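# Pack all drinks into an upright canvas bag

## Task

Get every drink resting on the bottom inside the canvas bag, with the bag upright and its sides raised. It only counts if everything stays that way without the robot holding it, so release the grippers and pull the arms away at the end.

## Robot and tools

Robot: two six-joint arms, left_arm and right_arm, each with a parallel two-finger gripper. Rigid objects must never leave the table; cloth, paper or film may. Brief outside tugs on a held part or shoves on loose objects can occur. The arms must not collide with or press hard on each other, as that can stop the scene.

Frame: every printed gripper pose uses one common frame. Origin is on the tabletop midway between the arms, +z is up, +x reaches out across the table, and left_arm sits toward +y. The arm names are not image sides. end_effector_position (metres) is the point between the finger pads, about 1 cm short of the tips; end_effector_quat_wxyz gives orientation. Fingers point along the gripper's +z and close along its y. Printed positions can be off, more so at long reach.

Tool execute_actions, argument actions: a list holding at most one item, or empty. Optional pictures (boolean) asks for camera images; an empty list also returns them. A refused call does nothing.
- Empty list: only reports the current state.
- Motion item: {"rows": [...], "steps": n}, n from 12 to 15 (default 15), each step 1/30 s. Each row covers one step; if rows run out, the last row repeats. A row is always 14 numbers, both arms included even if one stays still: left_arm waist, shoulder, elbow, wrist pitch, wrist yaw, wrist roll, grip, then the same seven for right_arm. The six joint numbers are absolute target angles in radians (same form as Joint positions), not offsets. Ranges: waist -2.618 to 3.054, shoulder 0.000 to 3.142, elbow 0.000 to 3.142, wrist pitch -1.571 to 1.571, wrist yaw -1.571 to 1.571, wrist roll -2.094 to 2.094. A target over 0.036 rad outside a range, and further out than the joint currently is, gets the call refused; true ends may differ from these by up to 0.036, and over-limit targets are clipped, reported as "joint sent to its limit" (possibly for an earlier action). The grip number is an absolute setting from -1 (closed) to +1 (fully open).
- Wait item: {"steps": n} with n up to 300 and no rows; it sends nothing new and returns after n steps counted from the previous result, including your reply time.

Motion limits: each joint's sent target is held within a lead of its measured angle (rad): waist 0.202, shoulder 0.258, elbow 0.238, wrist pitch 0.573, wrist yaw and roll 0.522. If a step's targets would shift a gripper more than 70 mm from where it is, all that arm's targets are pulled back proportionally. Far moves therefore take several actions. Friction may leave a joint up to about 0.031 rad short, and tiny commanded changes may do nothing. Arms keep heading for the last row sent while you think or wait, until everything nearly stops or a step is HELD.

Each result is taken 12 steps before its action finishes; those remaining steps play out during your next reply.

Result lines: the state line gives each arm's pose as left_arm: … | right_arm: …. grip_measured is the gripper motor position on the -1..+1 scale; pads meet near -0.94, and each mm of object width adds about 0.0208; each gripper has a fixed bias of up to ±0.02. Joint positions and Joint velocities list each arm's angles (rad) plus the finger opening in metres (0.093 open to 0.000 closed, ±1 mm fixed error). Gripping a flat rigid item, the opening settles up to about 12 mm below its width, more on soft, small or round items. "joint command not followed" means a clearance check altered or blocked joint targets on some steps; HELD marks steps where your row was partly or wholly not sent.

Gripping: pads stop at contact while the motor continues toward your number, so squeeze grows as your number sits further below the object's width reading, capped around 50 to 62 N per pad (less on some grippers and on parts under 5 mm). Keep resending the same closing number to keep holding. Avoid crushing; choose a number modestly below the width reading.

Motor heat: holding loads warms motors, even during replies. MOTOR HOT appears at 75 °C; at 90 °C that arm halts for 10 s; at 100 °C its motors and gripper let go and the arm drops. These are reported as OVER-TEMPERATURE FAULT. Release loads promptly.

Tool zoom_image: camera (cam_high, cam_low, cam_left_wrist, cam_right_wrist, each 896x504) and region [x0, y0, x1, y1] in pixels from the top-left, at most 504 by 504; it gives a closer look at that camera's latest image.

Tool finished_scene: scene is the number of the scene being ended; it cannot be undone, and its result reports success and the next task. Call it only after the drinks sit inside the standing bag, the grippers are open and the arms have moved away. Replying without any tool call ends everything.

Avoid drops, slips, slamming, hard collisions and forceful pushes; move smoothly.

Each tool is called as name(argument=value, ...), one argument or row to a line, values as JSON.

## Session

execute_actions(
  actions=[],
  pictures=true,
)

Scene clock: 0.00 s of 5400.00 s.
left_arm: end_effector_position=(+0.2441, +0.6438, +0.2150) grip_measured=+0.986 end_effector_quat_wxyz=(-0.269, -0.089, +0.833, +0.476) | right_arm: end_effector_position=(+0.1806, +0.1544, +0.0989) grip_measured=+0.985 end_effector_quat_wxyz=(-0.238, +0.923, -0.265, -0.147)
Joint positions: left_arm=[ 0.481  2.215  2.104 -1.446 -1.156  0.422  0.093] | right_arm=[ 1.154  2.029  1.627 -0.783 -0.427 -1.535  0.092]
Joint velocities: left_arm=[-0.007 -0.012  0.007  0.007 -0.007  0.081  0.002] | right_arm=[-0.002  0.002 -0.007  0.051  0.081  0.022 -0.   ]
Motor temperatures (°C, as the motors report them): left_arm=[25 31 27 27 29 28] | right_arm=[29 29 30 30 28 28]

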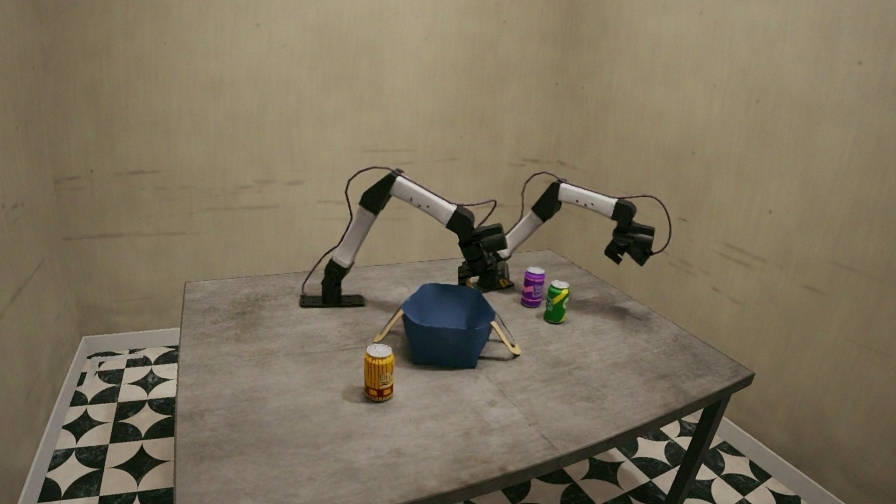

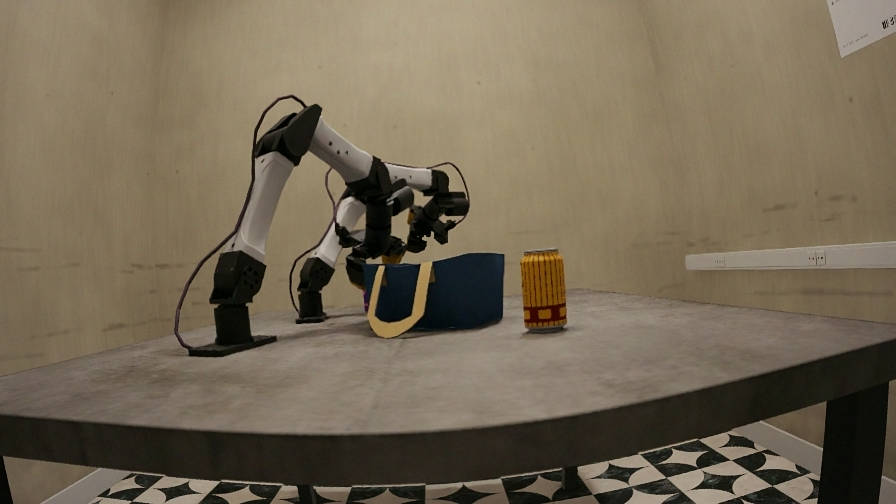

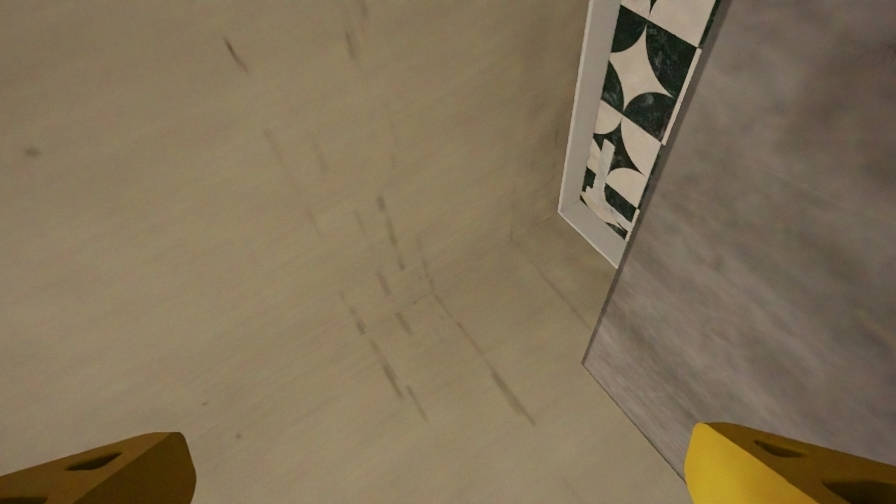

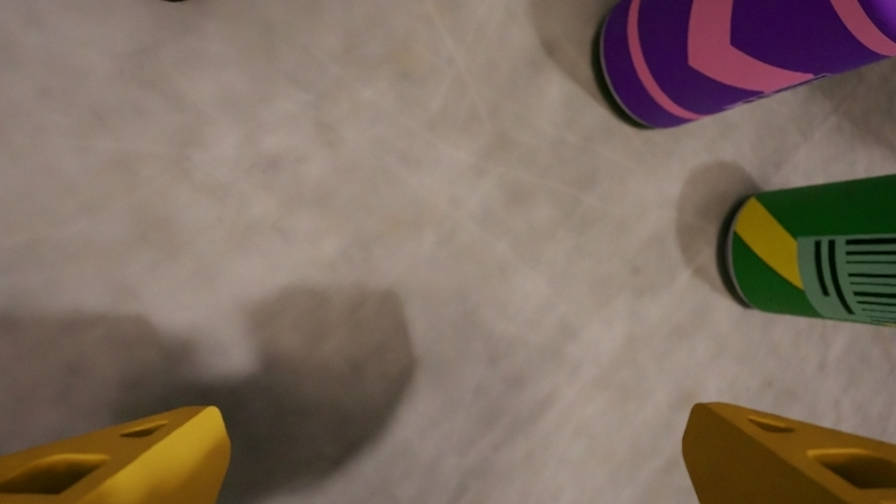

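execute_actions(
  actions=[
    {"rows":[[0.481,1.8,2.1,-1.5,0,0,1,1.154,1.6,1.9,-1.2,-0.4,-1.0,1]],"steps":15},
  ],
)

execute_actions(
  actions=[
    {"steps":15},
  ],
)

execute_actions(
  actions=[
    {"rows":[[0.3,1.6,2.0,-1.55,0,0,1,0.2,1.9,2.2,-1.55,0,0,1]],"steps":15},
  ],
)

execute_actions(
  actions=[
    {"steps":50},
  ],
  pictures=true,
)

Scene clock: 1.67 s of 5400.00 s.
left_arm: end_effector_position=(+0.2461, +0.6215, +0.2129) grip_measured=+0.986 end_effector_quat_wxyz=(-0.164, -0.177, +0.876, +0.417) | right_arm: end_effector_position=(+0.1769, +0.1459, +0.1201) grip_measured=+0.985 end_effector_quat_wxyz=(-0.221, +0.909, -0.318, -0.156)
Joint positions: left_arm=[ 0.482  2.127  2.086 -1.458 -0.926  0.264  0.093] | right_arm=[ 1.154  1.996  1.673 -0.88  -0.415 -1.428  0.092]
Joint velocities: left_arm=[-0.017 -1.331 -0.002 -0.139  2.366 -1.282  0.001] | right_arm=[-0.002 -0.632  0.608 -0.93   0.125  1.033 -0.   ]
Motor temperatures (°C, as the motors report them): left_arm=[25 32 27 27 29 28] | right_arm=[29 30 30 30 28 28]
Steps of this call (steps 1 to 47: nothing new was sent; steps 48 to 50: the first 3 steps of this action). Readings (joint positions):
48: left_arm=[0.482 2.198 2.100 -1.446 -1.100 0.374] | right_arm=[1.154 2.024 1.637 -0.806 -0.423 -1.506]
49: left_arm=[0.482 2.168 2.088 -1.451 -1.009 0.313] | right_arm=[1.154 2.014 1.654 -0.846 -0.418 -1.465]
50: the state above

Scene clock: 2.17 s of 5400.00 s.
left_arm: end_effector_position=(+0.2925, +0.5018, +0.2854) grip_measured=+0.987 end_effector_quat_wxyz=(+0.186, -0.301, +0.931, +0.094) | right_arm: end_effector_position=(+0.1351, +0.0841, +0.3520) grip_measured=+0.985 end_effector_quat_wxyz=(-0.375, +0.807, -0.423, -0.172)
Joint positions: left_arm=[ 0.482  1.785  2.111 -1.482 -0.062  0.016  0.093] | right_arm=[ 1.154  1.563  1.905 -1.144 -0.408 -1.047  0.092]
Joint velocities: left_arm=[-0.007  0.149 -0.002  0.007  0.403  0.007  0.   ] | right_arm=[-0.012 -0.012  0.017 -0.227  0.051  0.3   -0.   ]
Motor temperatures (°C, as the motors report them): left_arm=[25 32 27 27 29 28] | right_arm=[29 30 30 30 28 28]
Kept back: nothing.
Steps of this call (steps 1 to 12: the last 12 steps of your previous action; steps 13 to 15: the robot went on to your last target). Readings (joint positions):
1: left_arm=[0.482 2.076 2.086 -1.459 -0.849 0.224] | right_arm=[1.154 1.972 1.695 -0.909 -0.413 -1.394]
2: left_arm=[0.482 2.020 2.086 -1.460 -0.775 0.192] | right_arm=[1.154 1.943 1.718 -0.933 -0.412 -1.361]
4: left_arm=[0.482 1.902 2.086 -1.461 -0.606 0.132] | right_arm=[1.154 1.876 1.760 -0.971 -0.410 -1.302]
8: left_arm=[0.482 1.755 2.109 -1.474 -0.270 0.056] | right_arm=[1.154 1.719 1.829 -1.044 -0.409 -1.189]
15: the state above

Scene clock: 2.27 s of 5400.00 s.
left_arm: end_effector_position=(+0.2977, +0.4631, +0.2837) grip_measured=+0.987 end_effector_quat_wxyz=(+0.183, -0.261, +0.945, +0.078) | right_arm: end_effector_position=(+0.1742, +0.0702, +0.3372) grip_measured=+0.985 end_effector_quat_wxyz=(-0.325, +0.761, -0.541, -0.150)
Joint positions: left_arm=[ 0.393  1.724  2.037 -1.487 -0.053  0.01   0.093] | right_arm=[ 1.088  1.659  2.027 -1.267 -0.32  -0.896  0.092]
Joint velocities: left_arm=[-1.346 -0.872 -0.642 -0.271  0.315 -0.037 -0.   ] | right_arm=[-1.038  1.258  1.341 -0.828  1.004  1.648 -0.   ]
Motor temperatures (°C, as the motors report them): left_arm=[26 32 27 27 29 28] | right_arm=[29 30 30 31 28 28]
Steps of this call (steps 1 to 3: the first 3 steps of this action). Readings (joint positions):
1: left_arm=[0.468 1.775 2.094 -1.475 -0.060 0.013] | right_arm=[1.145 1.582 1.930 -1.185 -0.388 -1.007]
2: left_arm=[0.437 1.752 2.062 -1.476 -0.059 0.011] | right_arm=[1.122 1.618 1.980 -1.235 -0.355 -0.952]
3: the state above

Scene clock: 3.93 s of 5400.00 s.
left_arm: end_effector_position=(+0.2851, +0.4082, +0.3172) grip_measured=+0.987 end_effector_quat_wxyz=(+0.224, -0.210, +0.950, +0.055) | right_arm: end_effector_position=(+0.3681, -0.2709, +0.2490) grip_measured=+0.986 end_effector_quat_wxyz=(+0.142, -0.006, +0.990, -0.003)
Joint positions: left_arm=[ 0.292  1.588  2.017 -1.535 -0.009  0.005  0.093] | right_arm=[ 0.197  1.92   2.176 -1.543  0.005 -0.008  0.093]
Joint velocities: left_arm=[ 0.007 -0.007  0.007  0.051  0.081 -0.051 -0.002] | right_arm=[-0.007  0.012  0.017  0.022  0.022  0.051 -0.001]
Motor temperatures (°C, as the motors report them): left_arm=[26 32 27 27 29 28] | right_arm=[29 30 31 31 28 28]
Kept back: nothing.
Steps of this call (steps 1 to 12: the last 12 steps of your previous action; steps 13 to 45: the robot went on to your last target; steps 46 to 50: nothing new was sent). Readings (joint positions):
1: left_arm=[0.349 1.695 2.022 -1.499 -0.041 0.009] | right_arm=[1.051 1.701 2.065 -1.292 -0.287 -0.840]
2: left_arm=[0.314 1.667 2.017 -1.510 -0.028 0.009] | right_arm=[1.013 1.741 2.094 -1.313 -0.257 -0.782]
4: left_arm=[0.289 1.619 2.017 -1.521 -0.011 0.009] | right_arm=[0.931 1.812 2.128 -1.356 -0.200 -0.655]
8: left_arm=[0.292 1.587 2.017 -1.534 -0.009 0.007] | right_arm=[0.739 1.902 2.147 -1.431 -0.113 -0.375]
50: the state above
All arms were judged still, so your last target was given up. Only a new action makes them travel on or press farther. Fingers that are still opening or closing keep moving.

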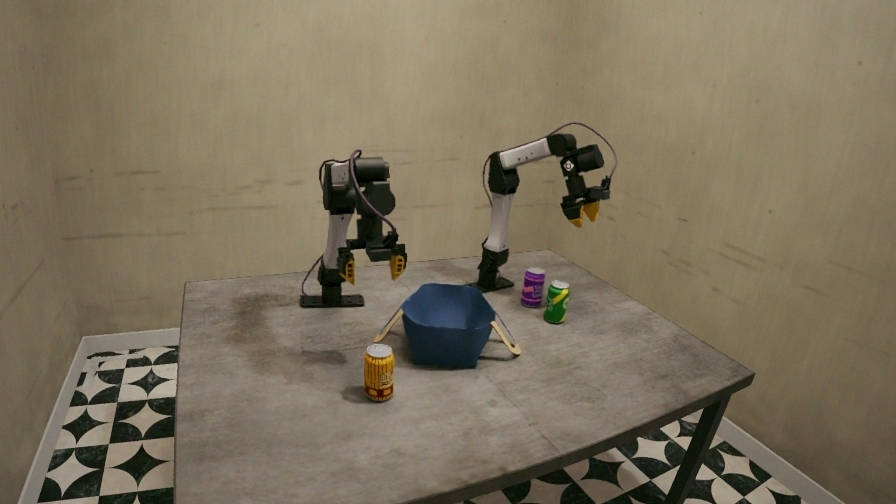

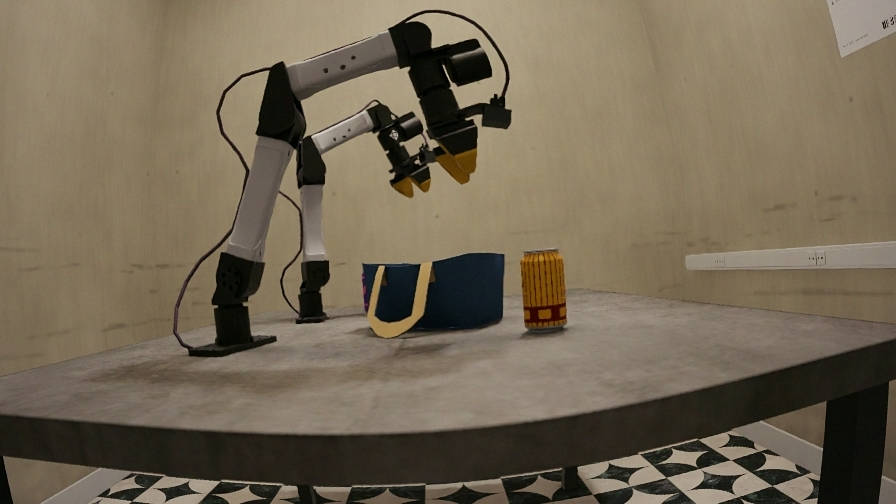

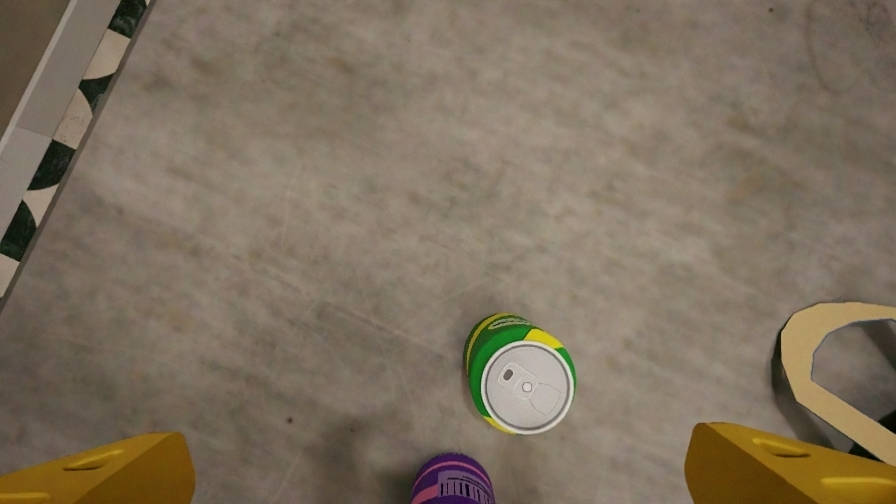

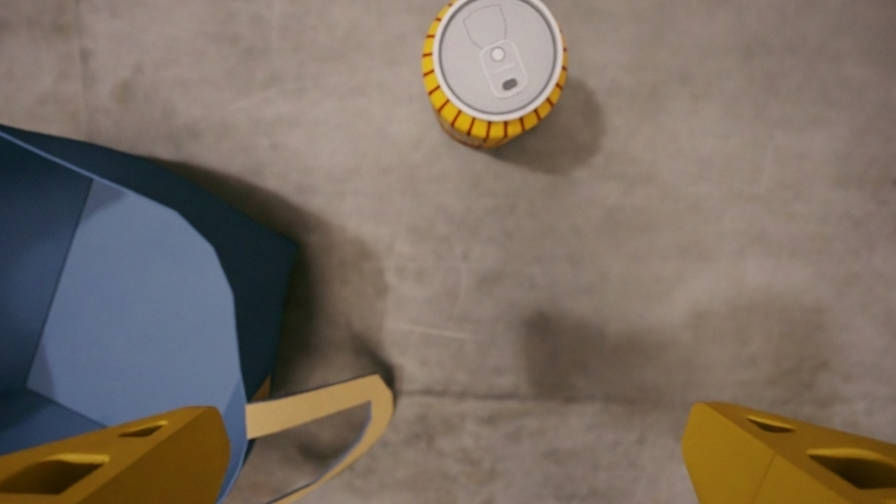

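execute_actions(
  actions=[
    {"rows":[[0.2,1.6,1.65,-1.55,0,0,1,0.15,2.3,2.6,-1.55,0,0,1]],"steps":15},
  ],
)

execute_actions(
  actions=[
    {"steps":30},
  ],
  pictures=true,
)

Scene clock: 4.60 s of 5400.00 s.
left_arm: end_effector_position=(+0.2810, +0.3876, +0.2781) grip_measured=+0.987 end_effector_quat_wxyz=(+0.171, -0.187, +0.967, +0.040) | right_arm: end_effector_position=(+0.4093, -0.2777, +0.2508) grip_measured=+0.986 end_effector_quat_wxyz=(+0.168, +0.002, +0.986, -0.003)
Joint positions: left_arm=[ 0.238  1.563  1.855 -1.51  -0.012  0.004  0.093] | right_arm=[ 0.18   2.077  2.402 -1.559  0.002 -0.008  0.093]
Joint velocities: left_arm=[-0.652  0.002 -1.922 -0.066  0.11   0.007 -0.001] | right_arm=[-0.276  2.054  2.537  0.066 -0.066 -0.022 -0.   ]
Motor temperatures (°C, as the motors report them): left_arm=[26 32 27 27 29 28] | right_arm=[29 30 31 31 28 28]
Steps of this call (steps 1 to 17: nothing new was sent; steps 18 to 20: the first 3 steps of this action). Readings (joint positions):
18: left_arm=[0.283 1.581 1.983 -1.517 -0.013 0.005] | right_arm=[0.194 1.952 2.222 -1.567 0.004 -0.008]
19: left_arm=[0.261 1.566 1.920 -1.506 -0.014 0.004] | right_arm=[0.188 2.010 2.314 -1.566 0.002 -0.008]
20: the state above

Scene clock: 5.60 s of 5400.00 s.
left_arm: end_effector_position=(+0.2584, +0.3666, +0.2048) grip_measured=+0.987 end_effector_quat_wxyz=(+0.033, -0.172, +0.985, +0.008) | right_arm: end_effector_position=(+0.4566, -0.2923, +0.2003) grip_measured=+0.986 end_effector_quat_wxyz=(+0.148, +0.017, +0.989, -0.005)
Joint positions: left_arm=[ 0.203  1.614  1.653 -1.542 -0.005  0.004  0.093] | right_arm=[ 0.151  2.309  2.579 -1.543  0.002 -0.007  0.093]
Joint velocities: left_arm=[-0.002  0.012  0.002  0.037 -0.037  0.022  0.   ] | right_arm=[-0.027 -0.027 -0.007 -0.037 -0.066  0.007  0.001]
Motor temperatures (°C, as the motors report them): left_arm=[26 32 27 27 29 28] | right_arm=[29 31 31 31 28 28]
Kept back: nothing.
Steps of this call (steps 1 to 12: the last 12 steps of your previous action; steps 13 to 30: the robot went on to your last target). Readings (joint positions):
1: left_arm=[0.220 1.565 1.788 -1.512 -0.009 0.004] | right_arm=[0.172 2.145 2.481 -1.551 0.002 -0.008]
2: left_arm=[0.210 1.574 1.730 -1.519 -0.006 0.004] | right_arm=[0.165 2.205 2.534 -1.539 0.002 -0.008]
4: left_arm=[0.203 1.605 1.668 -1.538 -0.005 0.004] | right_arm=[0.155 2.282 2.562 -1.527 0.002 -0.007]
8: left_arm=[0.203 1.616 1.653 -1.541 -0.005 0.004] | right_arm=[0.151 2.335 2.562 -1.539 0.002 -0.007]
30: the state above
All arms were judged still, so your last target was given up. Only a new action makes them travel on or press farther. Fingers that are still opening or closing keep moving.

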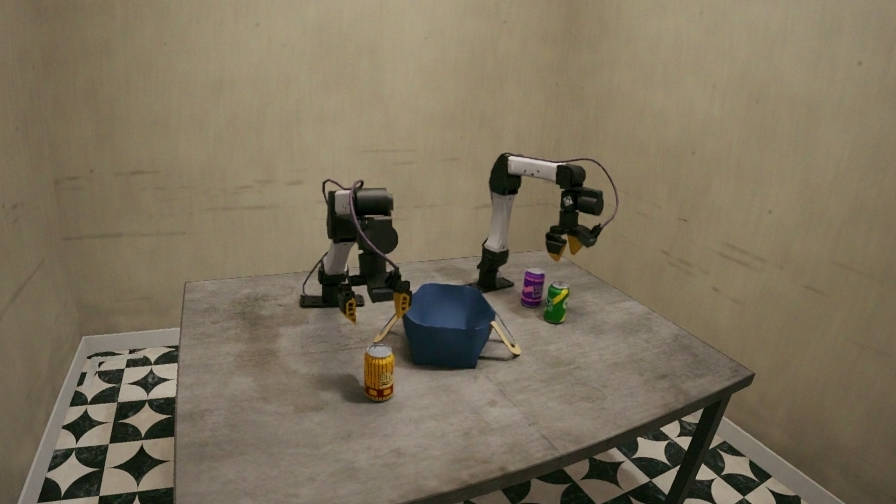

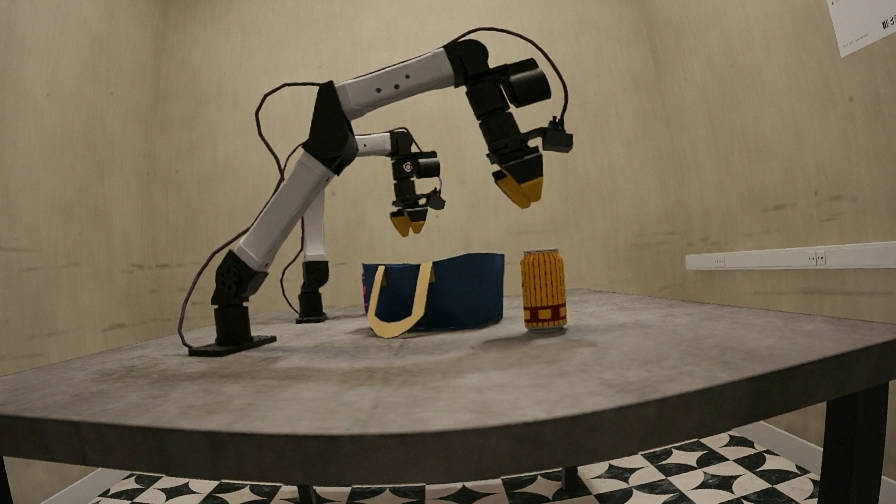

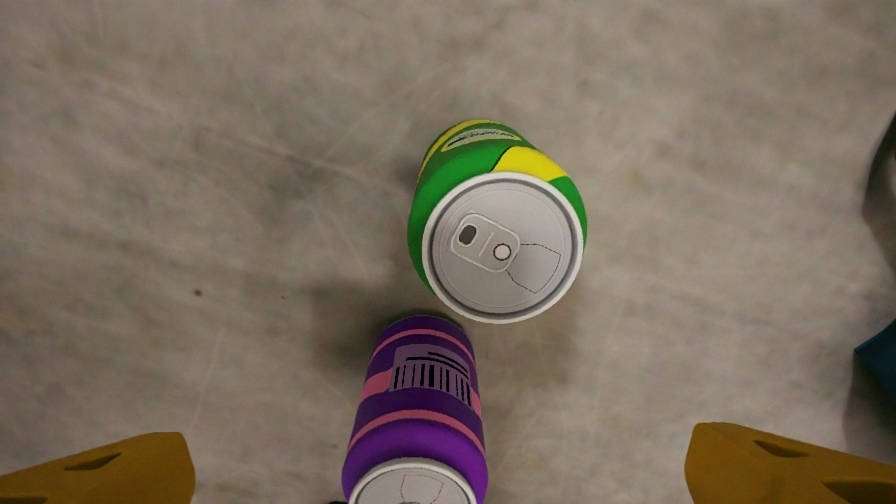

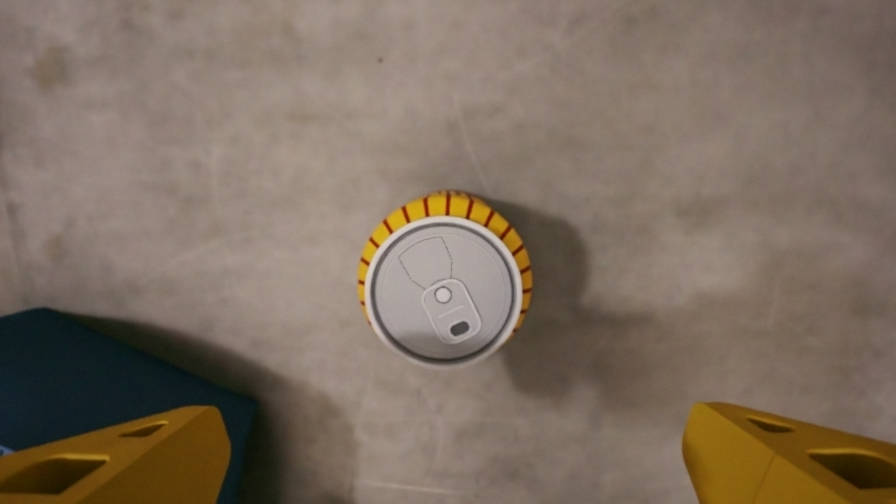

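execute_actions(
  actions=[
    {"rows":[[0.14,1.93,1.86,-1.48,0,0,1,0.15,2.48,2.72,-1.55,0,0,1]],"steps":15},
  ],
)

execute_actions(
  actions=[
    {"steps":25},
  ],
  pictures=true,
)

Scene clock: 6.67 s of 5400.00 s.
left_arm: end_effector_position=(+0.2986, +0.3710, +0.2061) grip_measured=+0.987 end_effector_quat_wxyz=(+0.047, -0.157, +0.986, +0.011) | right_arm: end_effector_position=(+0.4735, -0.2930, +0.1916) grip_measured=+0.986 end_effector_quat_wxyz=(+0.158, +0.017, +0.987, -0.005)
Joint positions: left_arm=[ 0.173  1.743  1.8   -1.532 -0.007  0.004  0.093] | right_arm=[ 0.151  2.393  2.688 -1.549  0.002 -0.007  0.093]
Joint velocities: left_arm=[-0.374  1.585  1.238  0.623  0.007  0.022  0.   ] | right_arm=[-0.017  0.847  0.554  0.256 -0.037  0.022 -0.   ]
Motor temperatures (°C, as the motors report them): left_arm=[26 32 27 27 29 28] | right_arm=[29 31 31 31 28 28]
Steps of this call (steps 1 to 29: nothing new was sent; steps 30 to 32: the first 3 steps of this action). Readings (joint positions):
30: left_arm=[0.198 1.638 1.682 -1.554 -0.007 0.004] | right_arm=[0.151 2.330 2.609 -1.556 0.002 -0.007]
31: left_arm=[0.187 1.688 1.748 -1.551 -0.007 0.004] | right_arm=[0.151 2.363 2.659 -1.559 0.002 -0.007]
32: the state above

Scene clock: 7.50 s of 5400.00 s.
left_arm: end_effector_position=(+0.3364, +0.3716, +0.1525) grip_measured=+0.987 end_effector_quat_wxyz=(-0.001, -0.142, +0.990, +0.003) | right_arm: end_effector_position=(+0.4810, -0.2933, +0.1458) grip_measured=+0.986 end_effector_quat_wxyz=(+0.115, +0.017, +0.993, -0.004)
Joint positions: left_arm=[ 0.143  1.945  1.847 -1.474 -0.006  0.004  0.093] | right_arm=[ 0.151  2.493  2.7   -1.547  0.002 -0.007  0.093]
Joint velocities: left_arm=[-0.002 -0.002 -0.012  0.022 -0.022 -0.022  0.   ] | right_arm=[ 0.002 -0.002  0.002 -0.066 -0.081  0.037  0.   ]
Motor temperatures (°C, as the motors report them): left_arm=[26 33 27 27 29 28] | right_arm=[29 32 31 31 28 28]
Kept back: nothing.
Steps of this call (steps 1 to 12: the last 12 steps of your previous action; steps 13 to 25: the robot went on to your last target). Readings (joint positions):
1: left_arm=[0.161 1.796 1.832 -1.511 -0.007 0.004] | right_arm=[0.151 2.418 2.698 -1.544 0.002 -0.007]
2: left_arm=[0.153 1.844 1.845 -1.492 -0.006 0.004] | right_arm=[0.151 2.440 2.700 -1.543 0.002 -0.007]
4: left_arm=[0.144 1.918 1.847 -1.475 -0.006 0.004] | right_arm=[0.151 2.477 2.700 -1.544 0.002 -0.007]
8: left_arm=[0.143 1.957 1.847 -1.474 -0.006 0.004] | right_arm=[0.151 2.499 2.700 -1.547 0.002 -0.007]
25: the state above

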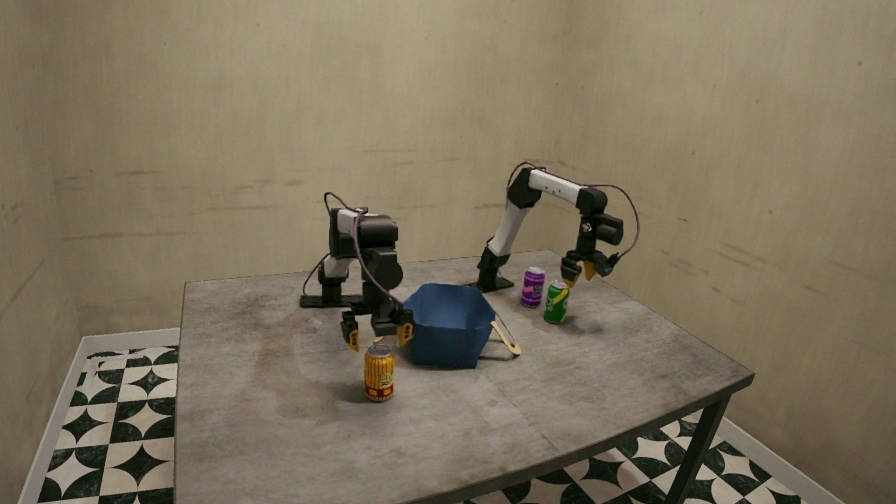

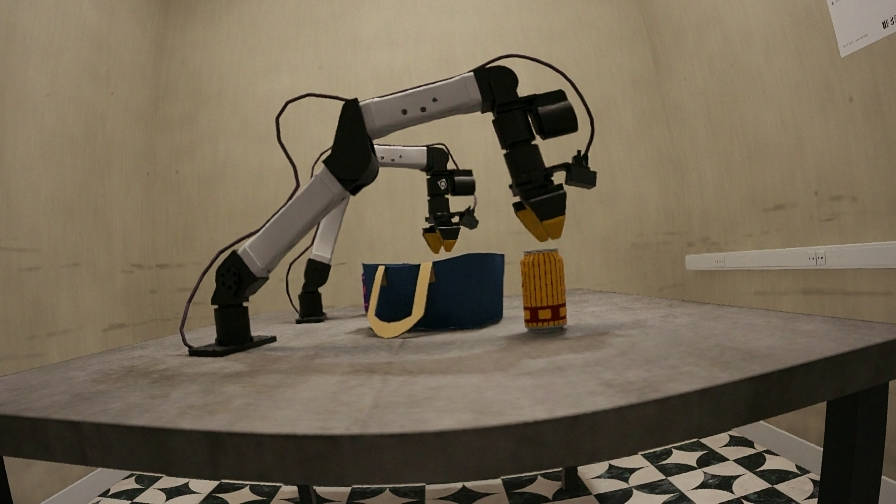

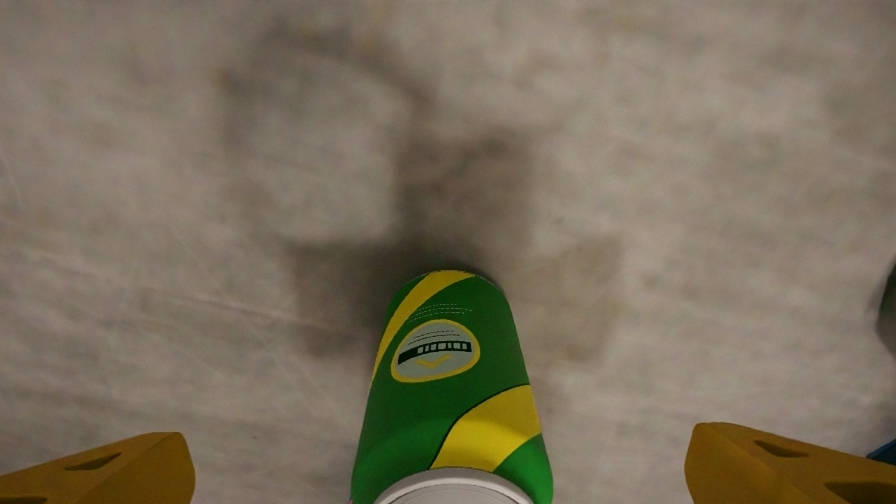

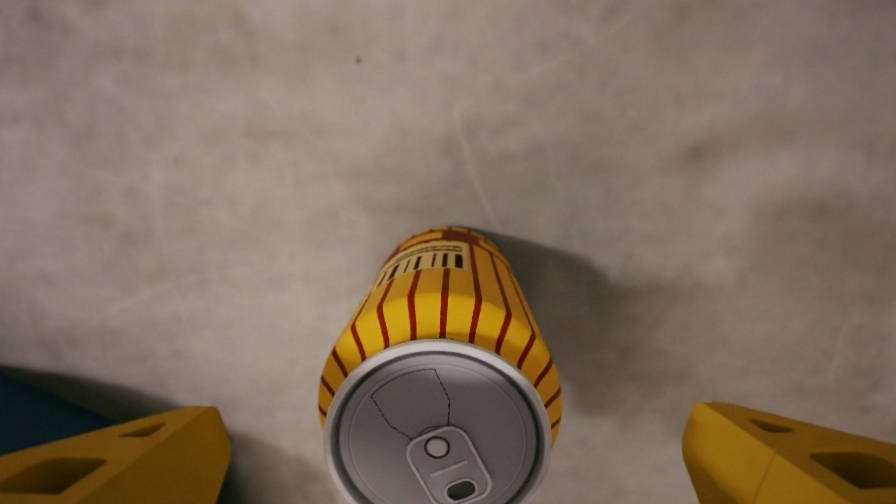

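execute_actions(
  actions=[
    {"rows":[[0.14,1.81,1.70,-1.46,0,0,1,0.15,2.58,2.70,-1.55,0,0,1]],"steps":15},
  ],
)

execute_actions(
  actions=[
    {"steps":25},
  ],
  pictures=true,
)

Scene clock: 8.33 s of 5400.00 s.
left_arm: end_effector_position=(+0.3185, +0.3663, +0.1508) grip_measured=+0.987 end_effector_quat_wxyz=(-0.005, -0.142, +0.990, +0.002) | right_arm: end_effector_position=(+0.4819, -0.2933, +0.1332) grip_measured=+0.986 end_effector_quat_wxyz=(+0.102, +0.017, +0.995, -0.003)
Joint positions: left_arm=[ 0.143  1.874  1.744 -1.451 -0.006  0.004  0.093] | right_arm=[ 0.151  2.519  2.7   -1.546  0.002 -0.007  0.093]
Joint velocities: left_arm=[ 0.002 -0.691 -0.725 -0.3   -0.022 -0.007 -0.   ] | right_arm=[-0.002  0.432  0.002  0.007  0.007  0.007 -0.001]
Motor temperatures (°C, as the motors report them): left_arm=[26 33 28 27 29 28] | right_arm=[29 32 31 31 28 28]
Steps of this call (steps 1 to 15: the robot went on to your last target; steps 16 to 22: nothing new was sent; steps 23 to 25: the first 3 steps of this action). Readings (joint positions):
23: left_arm=[0.143 1.930 1.822 -1.456 -0.006 0.004] | right_arm=[0.151 2.499 2.700 -1.547 0.002 -0.007]
24: left_arm=[0.143 1.901 1.777 -1.442 -0.006 0.004] | right_arm=[0.151 2.506 2.700 -1.546 0.002 -0.007]
25: the state above

Scene clock: 9.17 s of 5400.00 s.
left_arm: end_effector_position=(+0.3076, +0.3630, +0.1639) grip_measured=+0.987 end_effector_quat_wxyz=(+0.004, -0.142, +0.990, +0.003) | right_arm: end_effector_position=(+0.4819, -0.2933, +0.0981) grip_measured=+0.986 end_effector_quat_wxyz=(+0.067, +0.017, +0.998, -0.003)
Joint positions: left_arm=[ 0.143  1.815  1.721 -1.467 -0.006  0.004  0.093] | right_arm=[ 0.151  2.59   2.7   -1.546  0.002 -0.007  0.093]
Joint velocities: left_arm=[-0.012  0.012 -0.002  0.007  0.007  0.007  0.   ] | right_arm=[-0.002 -0.002  0.012  0.007 -0.022  0.007 -0.   ]
Motor temperatures (°C, as the motors report them): left_arm=[26 33 28 27 29 28] | right_arm=[29 32 31 31 28 28]
Kept back: nothing.
Steps of this call (steps 1 to 12: the last 12 steps of your previous action; steps 13 to 25: the robot went on to your last target). Readings (joint positions):
1: left_arm=[0.143 1.853 1.728 -1.461 -0.006 0.004] | right_arm=[0.151 2.535 2.700 -1.546 0.002 -0.007]
2: left_arm=[0.143 1.838 1.722 -1.466 -0.006 0.004] | right_arm=[0.151 2.551 2.700 -1.546 0.002 -0.007]
4: left_arm=[0.143 1.820 1.721 -1.467 -0.006 0.004] | right_arm=[0.151 2.577 2.700 -1.546 0.002 -0.007]
8: left_arm=[0.143 1.815 1.721 -1.467 -0.006 0.004] | right_arm=[0.151 2.591 2.700 -1.546 0.002 -0.007]
25: the state above

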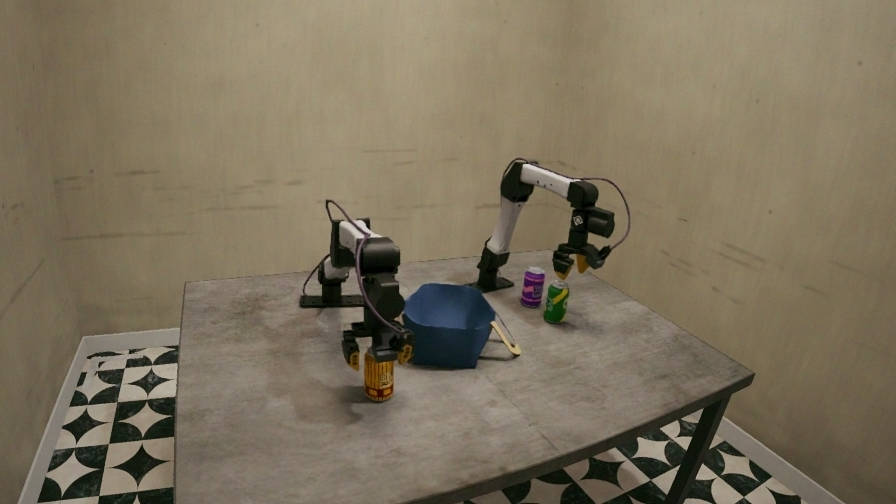

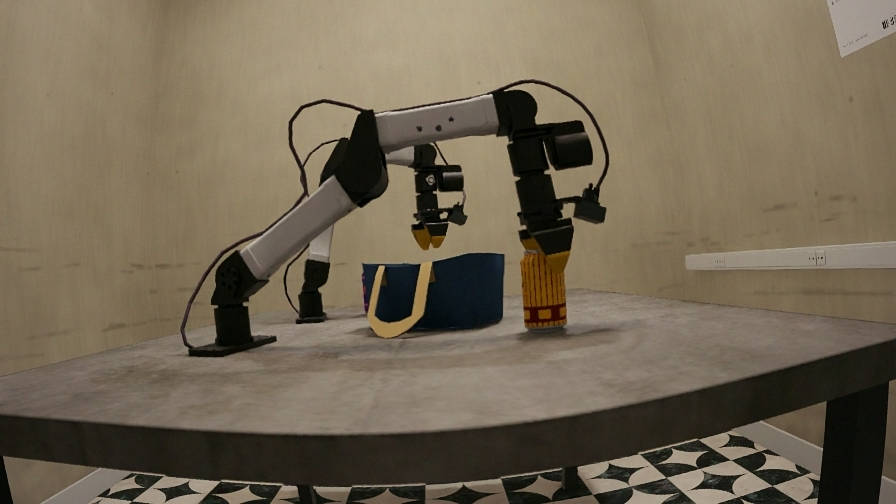

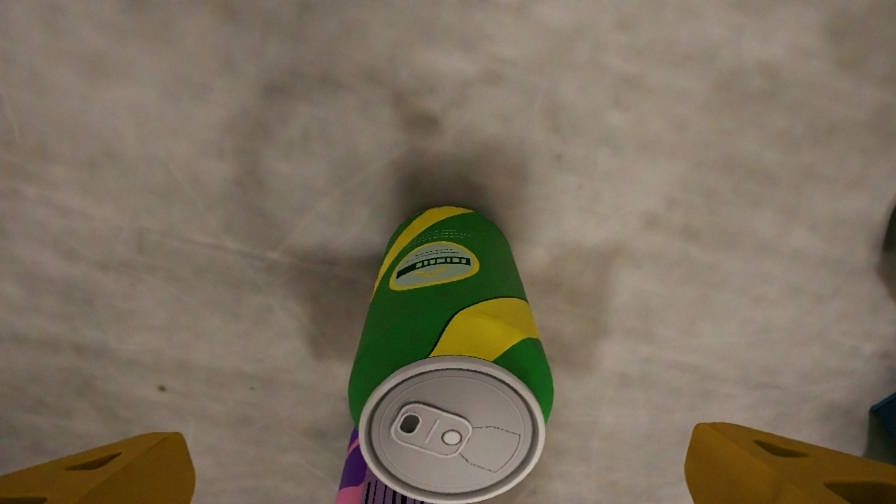

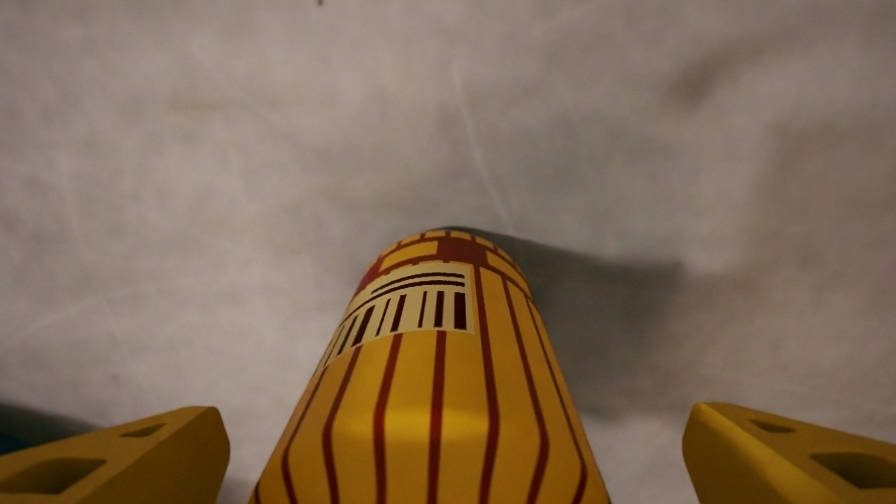

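execute_actions(
  actions=[
    {"rows":[[0.14,1.80,1.56,-1.32,0,0,1,0.15,2.575,2.64,-1.55,0,0,1]],"steps":15},
  ],
)

execute_actions(
  actions=[
    {"rows":[[0.14,1.82,1.44,-1.19,0,0,1,0.15,2.575,2.64,-1.55,0,0,0]],"steps":15},
  ],
)

execute_actions(
  actions=[
    {"steps":20},
  ],
  pictures=true,
)

Scene clock: 10.30 s of 5400.00 s.
left_arm: end_effector_position=(+0.3028, +0.3616, +0.1457) grip_measured=+0.987 end_effector_quat_wxyz=(+0.000, -0.142, +0.990, +0.003) | right_arm: end_effector_position=(+0.4781, -0.2932, +0.0943) grip_measured=+0.986 end_effector_quat_wxyz=(+0.057, +0.017, +0.998, -0.002)
Joint positions: left_arm=[ 0.143  1.796  1.624 -1.398 -0.006  0.004  0.093] | right_arm=[ 0.151  2.584  2.674 -1.546  0.002 -0.007  0.093]
Joint velocities: left_arm=[-0.007 -0.007 -0.857  0.271  0.007 -0.066  0.001] | right_arm=[-0.017 -0.007 -0.183  0.051 -0.022 -0.022  0.   ]
Motor temperatures (°C, as the motors report them): left_arm=[26 33 28 27 29 28] | right_arm=[29 33 31 31 28 28]
Steps of this call (steps 1 to 15: the robot went on to your last target; steps 16 to 31: nothing new was sent; steps 32 to 34: the first 3 steps of this action). Readings (joint positions):
32: left_arm=[0.143 1.809 1.698 -1.443 -0.006 0.004] | right_arm=[0.151 2.588 2.693 -1.545 0.002 -0.007]
33: left_arm=[0.143 1.798 1.657 -1.411 -0.006 0.004] | right_arm=[0.151 2.585 2.682 -1.545 0.002 -0.007]
34: the state above

Scene clock: 10.80 s of 5400.00 s.
left_arm: end_effector_position=(+0.3042, +0.3620, +0.1137) grip_measured=+0.987 end_effector_quat_wxyz=(+0.003, -0.142, +0.990, +0.003) | right_arm: end_effector_position=(+0.4757, -0.2924, +0.0905) grip_measured=+0.277 end_effector_quat_wxyz=(+0.050, +0.017, +0.999, -0.001)
Joint positions: left_arm=[ 0.143  1.796  1.498 -1.266 -0.006  0.004  0.093] | right_arm=[ 0.152  2.584  2.66  -1.547 -0.001 -0.006  0.058]
Joint velocities: left_arm=[-0.007  0.154 -0.769  0.403 -0.007 -0.007 -0.001] | right_arm=[ 0.007  0.022  0.032  0.007  0.11  -0.051 -0.402]
Motor temperatures (°C, as the motors report them): left_arm=[26 33 28 27 29 28] | right_arm=[29 33 31 31 28 28]
Steps of this call (steps 1 to 12: the last 12 steps of your previous action; steps 13 to 15: the first 3 steps of this action). Readings (joint positions):
13: left_arm=[0.143 1.798 1.555 -1.315 -0.006 0.004] | right_arm=[0.151 2.584 2.660 -1.547 0.002 -0.007]
14: left_arm=[0.143 1.794 1.526 -1.285 -0.006 0.004] | right_arm=[0.151 2.584 2.660 -1.547 0.002 -0.007]
15: the state above

Scene clock: 11.47 s of 5400.00 s.
left_arm: end_effector_position=(+0.3073, +0.3630, +0.0963) grip_measured=+0.987 end_effector_quat_wxyz=(+0.002, -0.142, +0.990, +0.003) | right_arm: end_effector_position=(+0.4757, -0.2925, +0.0905) grip_measured=+0.247 end_effector_quat_wxyz=(+0.050, +0.017, +0.999, -0.001)
Joint positions: left_arm=[ 0.143  1.815  1.452 -1.202 -0.006  0.004  0.093] | right_arm=[ 0.152  2.584  2.66  -1.547 -0.    -0.006  0.057]
Joint velocities: left_arm=[ 0.007  0.002 -0.007 -0.022 -0.007 -0.022 -0.001] | right_arm=[ 0.002 -0.002 -0.022 -0.081  0.051 -0.007  0.   ]
Motor temperatures (°C, as the motors report them): left_arm=[26 33 28 27 29 28] | right_arm=[29 34 31 31 28 28]
Kept back: nothing.
Steps of this call (steps 1 to 12: the last 12 steps of your previous action; steps 13 to 20: the robot went on to your last target). Readings (joint positions):
1: left_arm=[0.143 1.802 1.477 -1.256 -0.006 0.004] | right_arm=[0.152 2.584 2.660 -1.547 -0.001 -0.006]
2: left_arm=[0.143 1.808 1.463 -1.249 -0.006 0.004] | right_arm=[0.152 2.584 2.660 -1.547 -0.001 -0.006]
4: left_arm=[0.143 1.815 1.453 -1.237 -0.006 0.004] | right_arm=[0.152 2.584 2.660 -1.547 -0.000 -0.006]
8: left_arm=[0.143 1.815 1.452 -1.215 -0.006 0.004] | right_arm=[0.152 2.584 2.660 -1.547 -0.000 -0.006]
20: the state above

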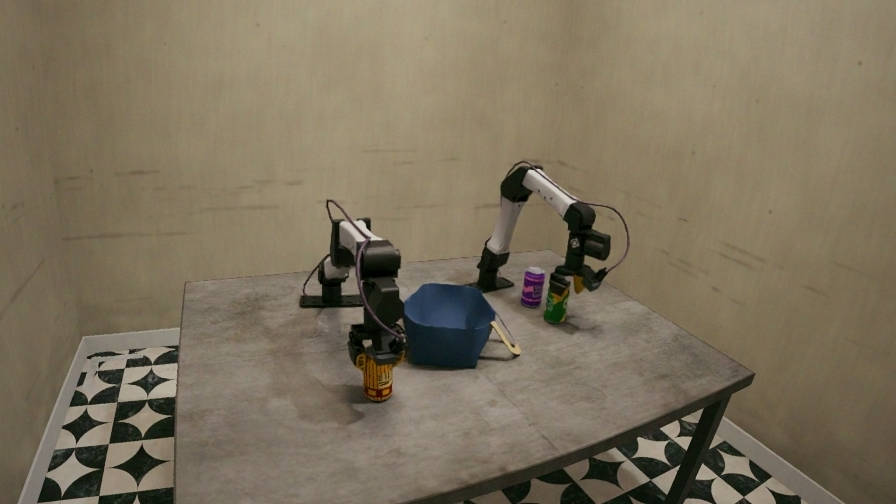

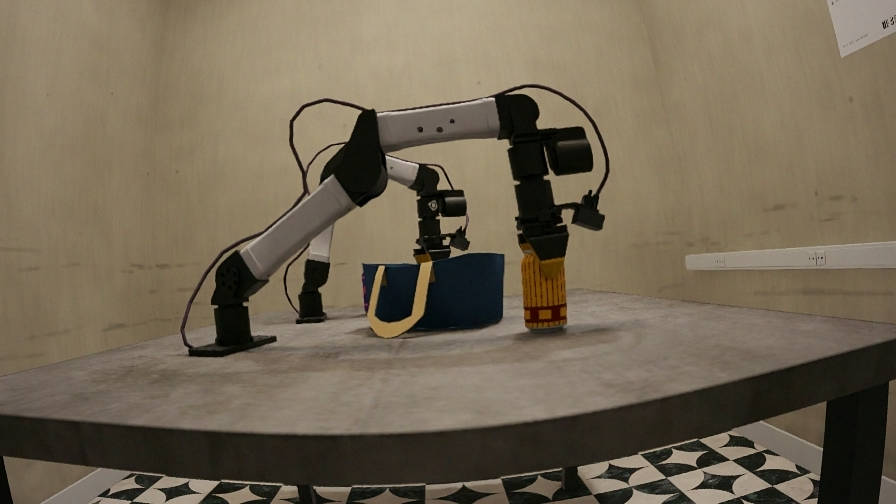

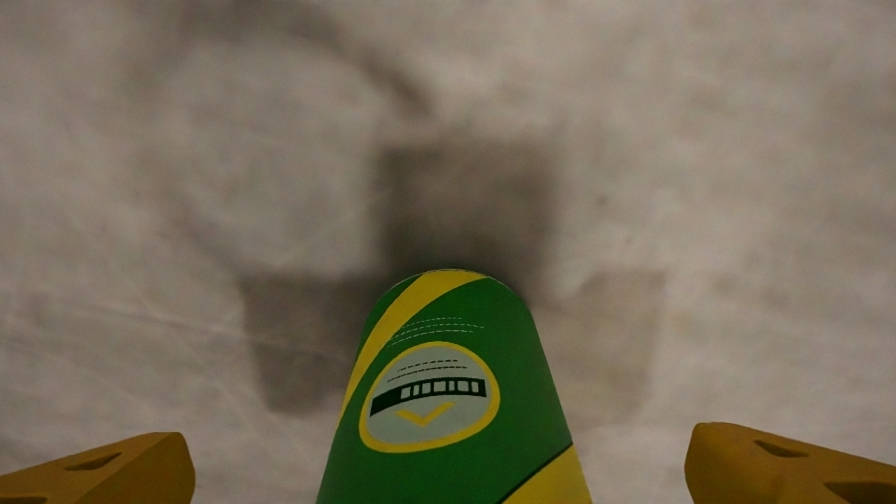

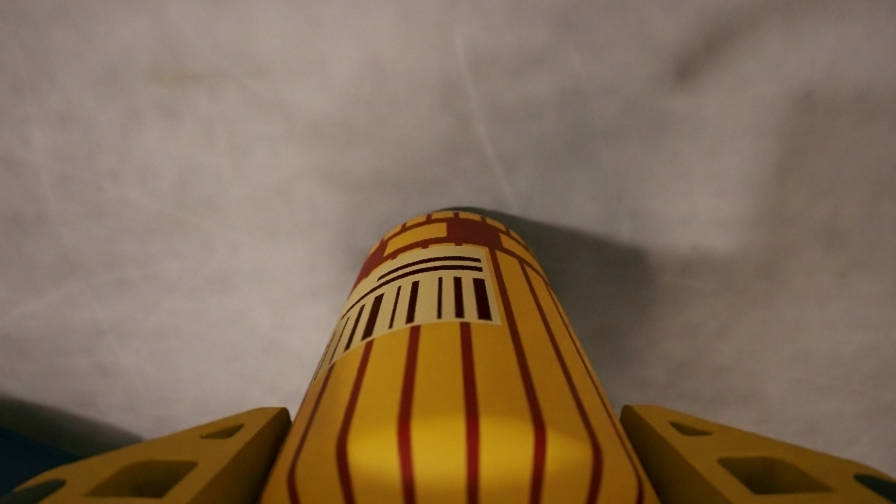

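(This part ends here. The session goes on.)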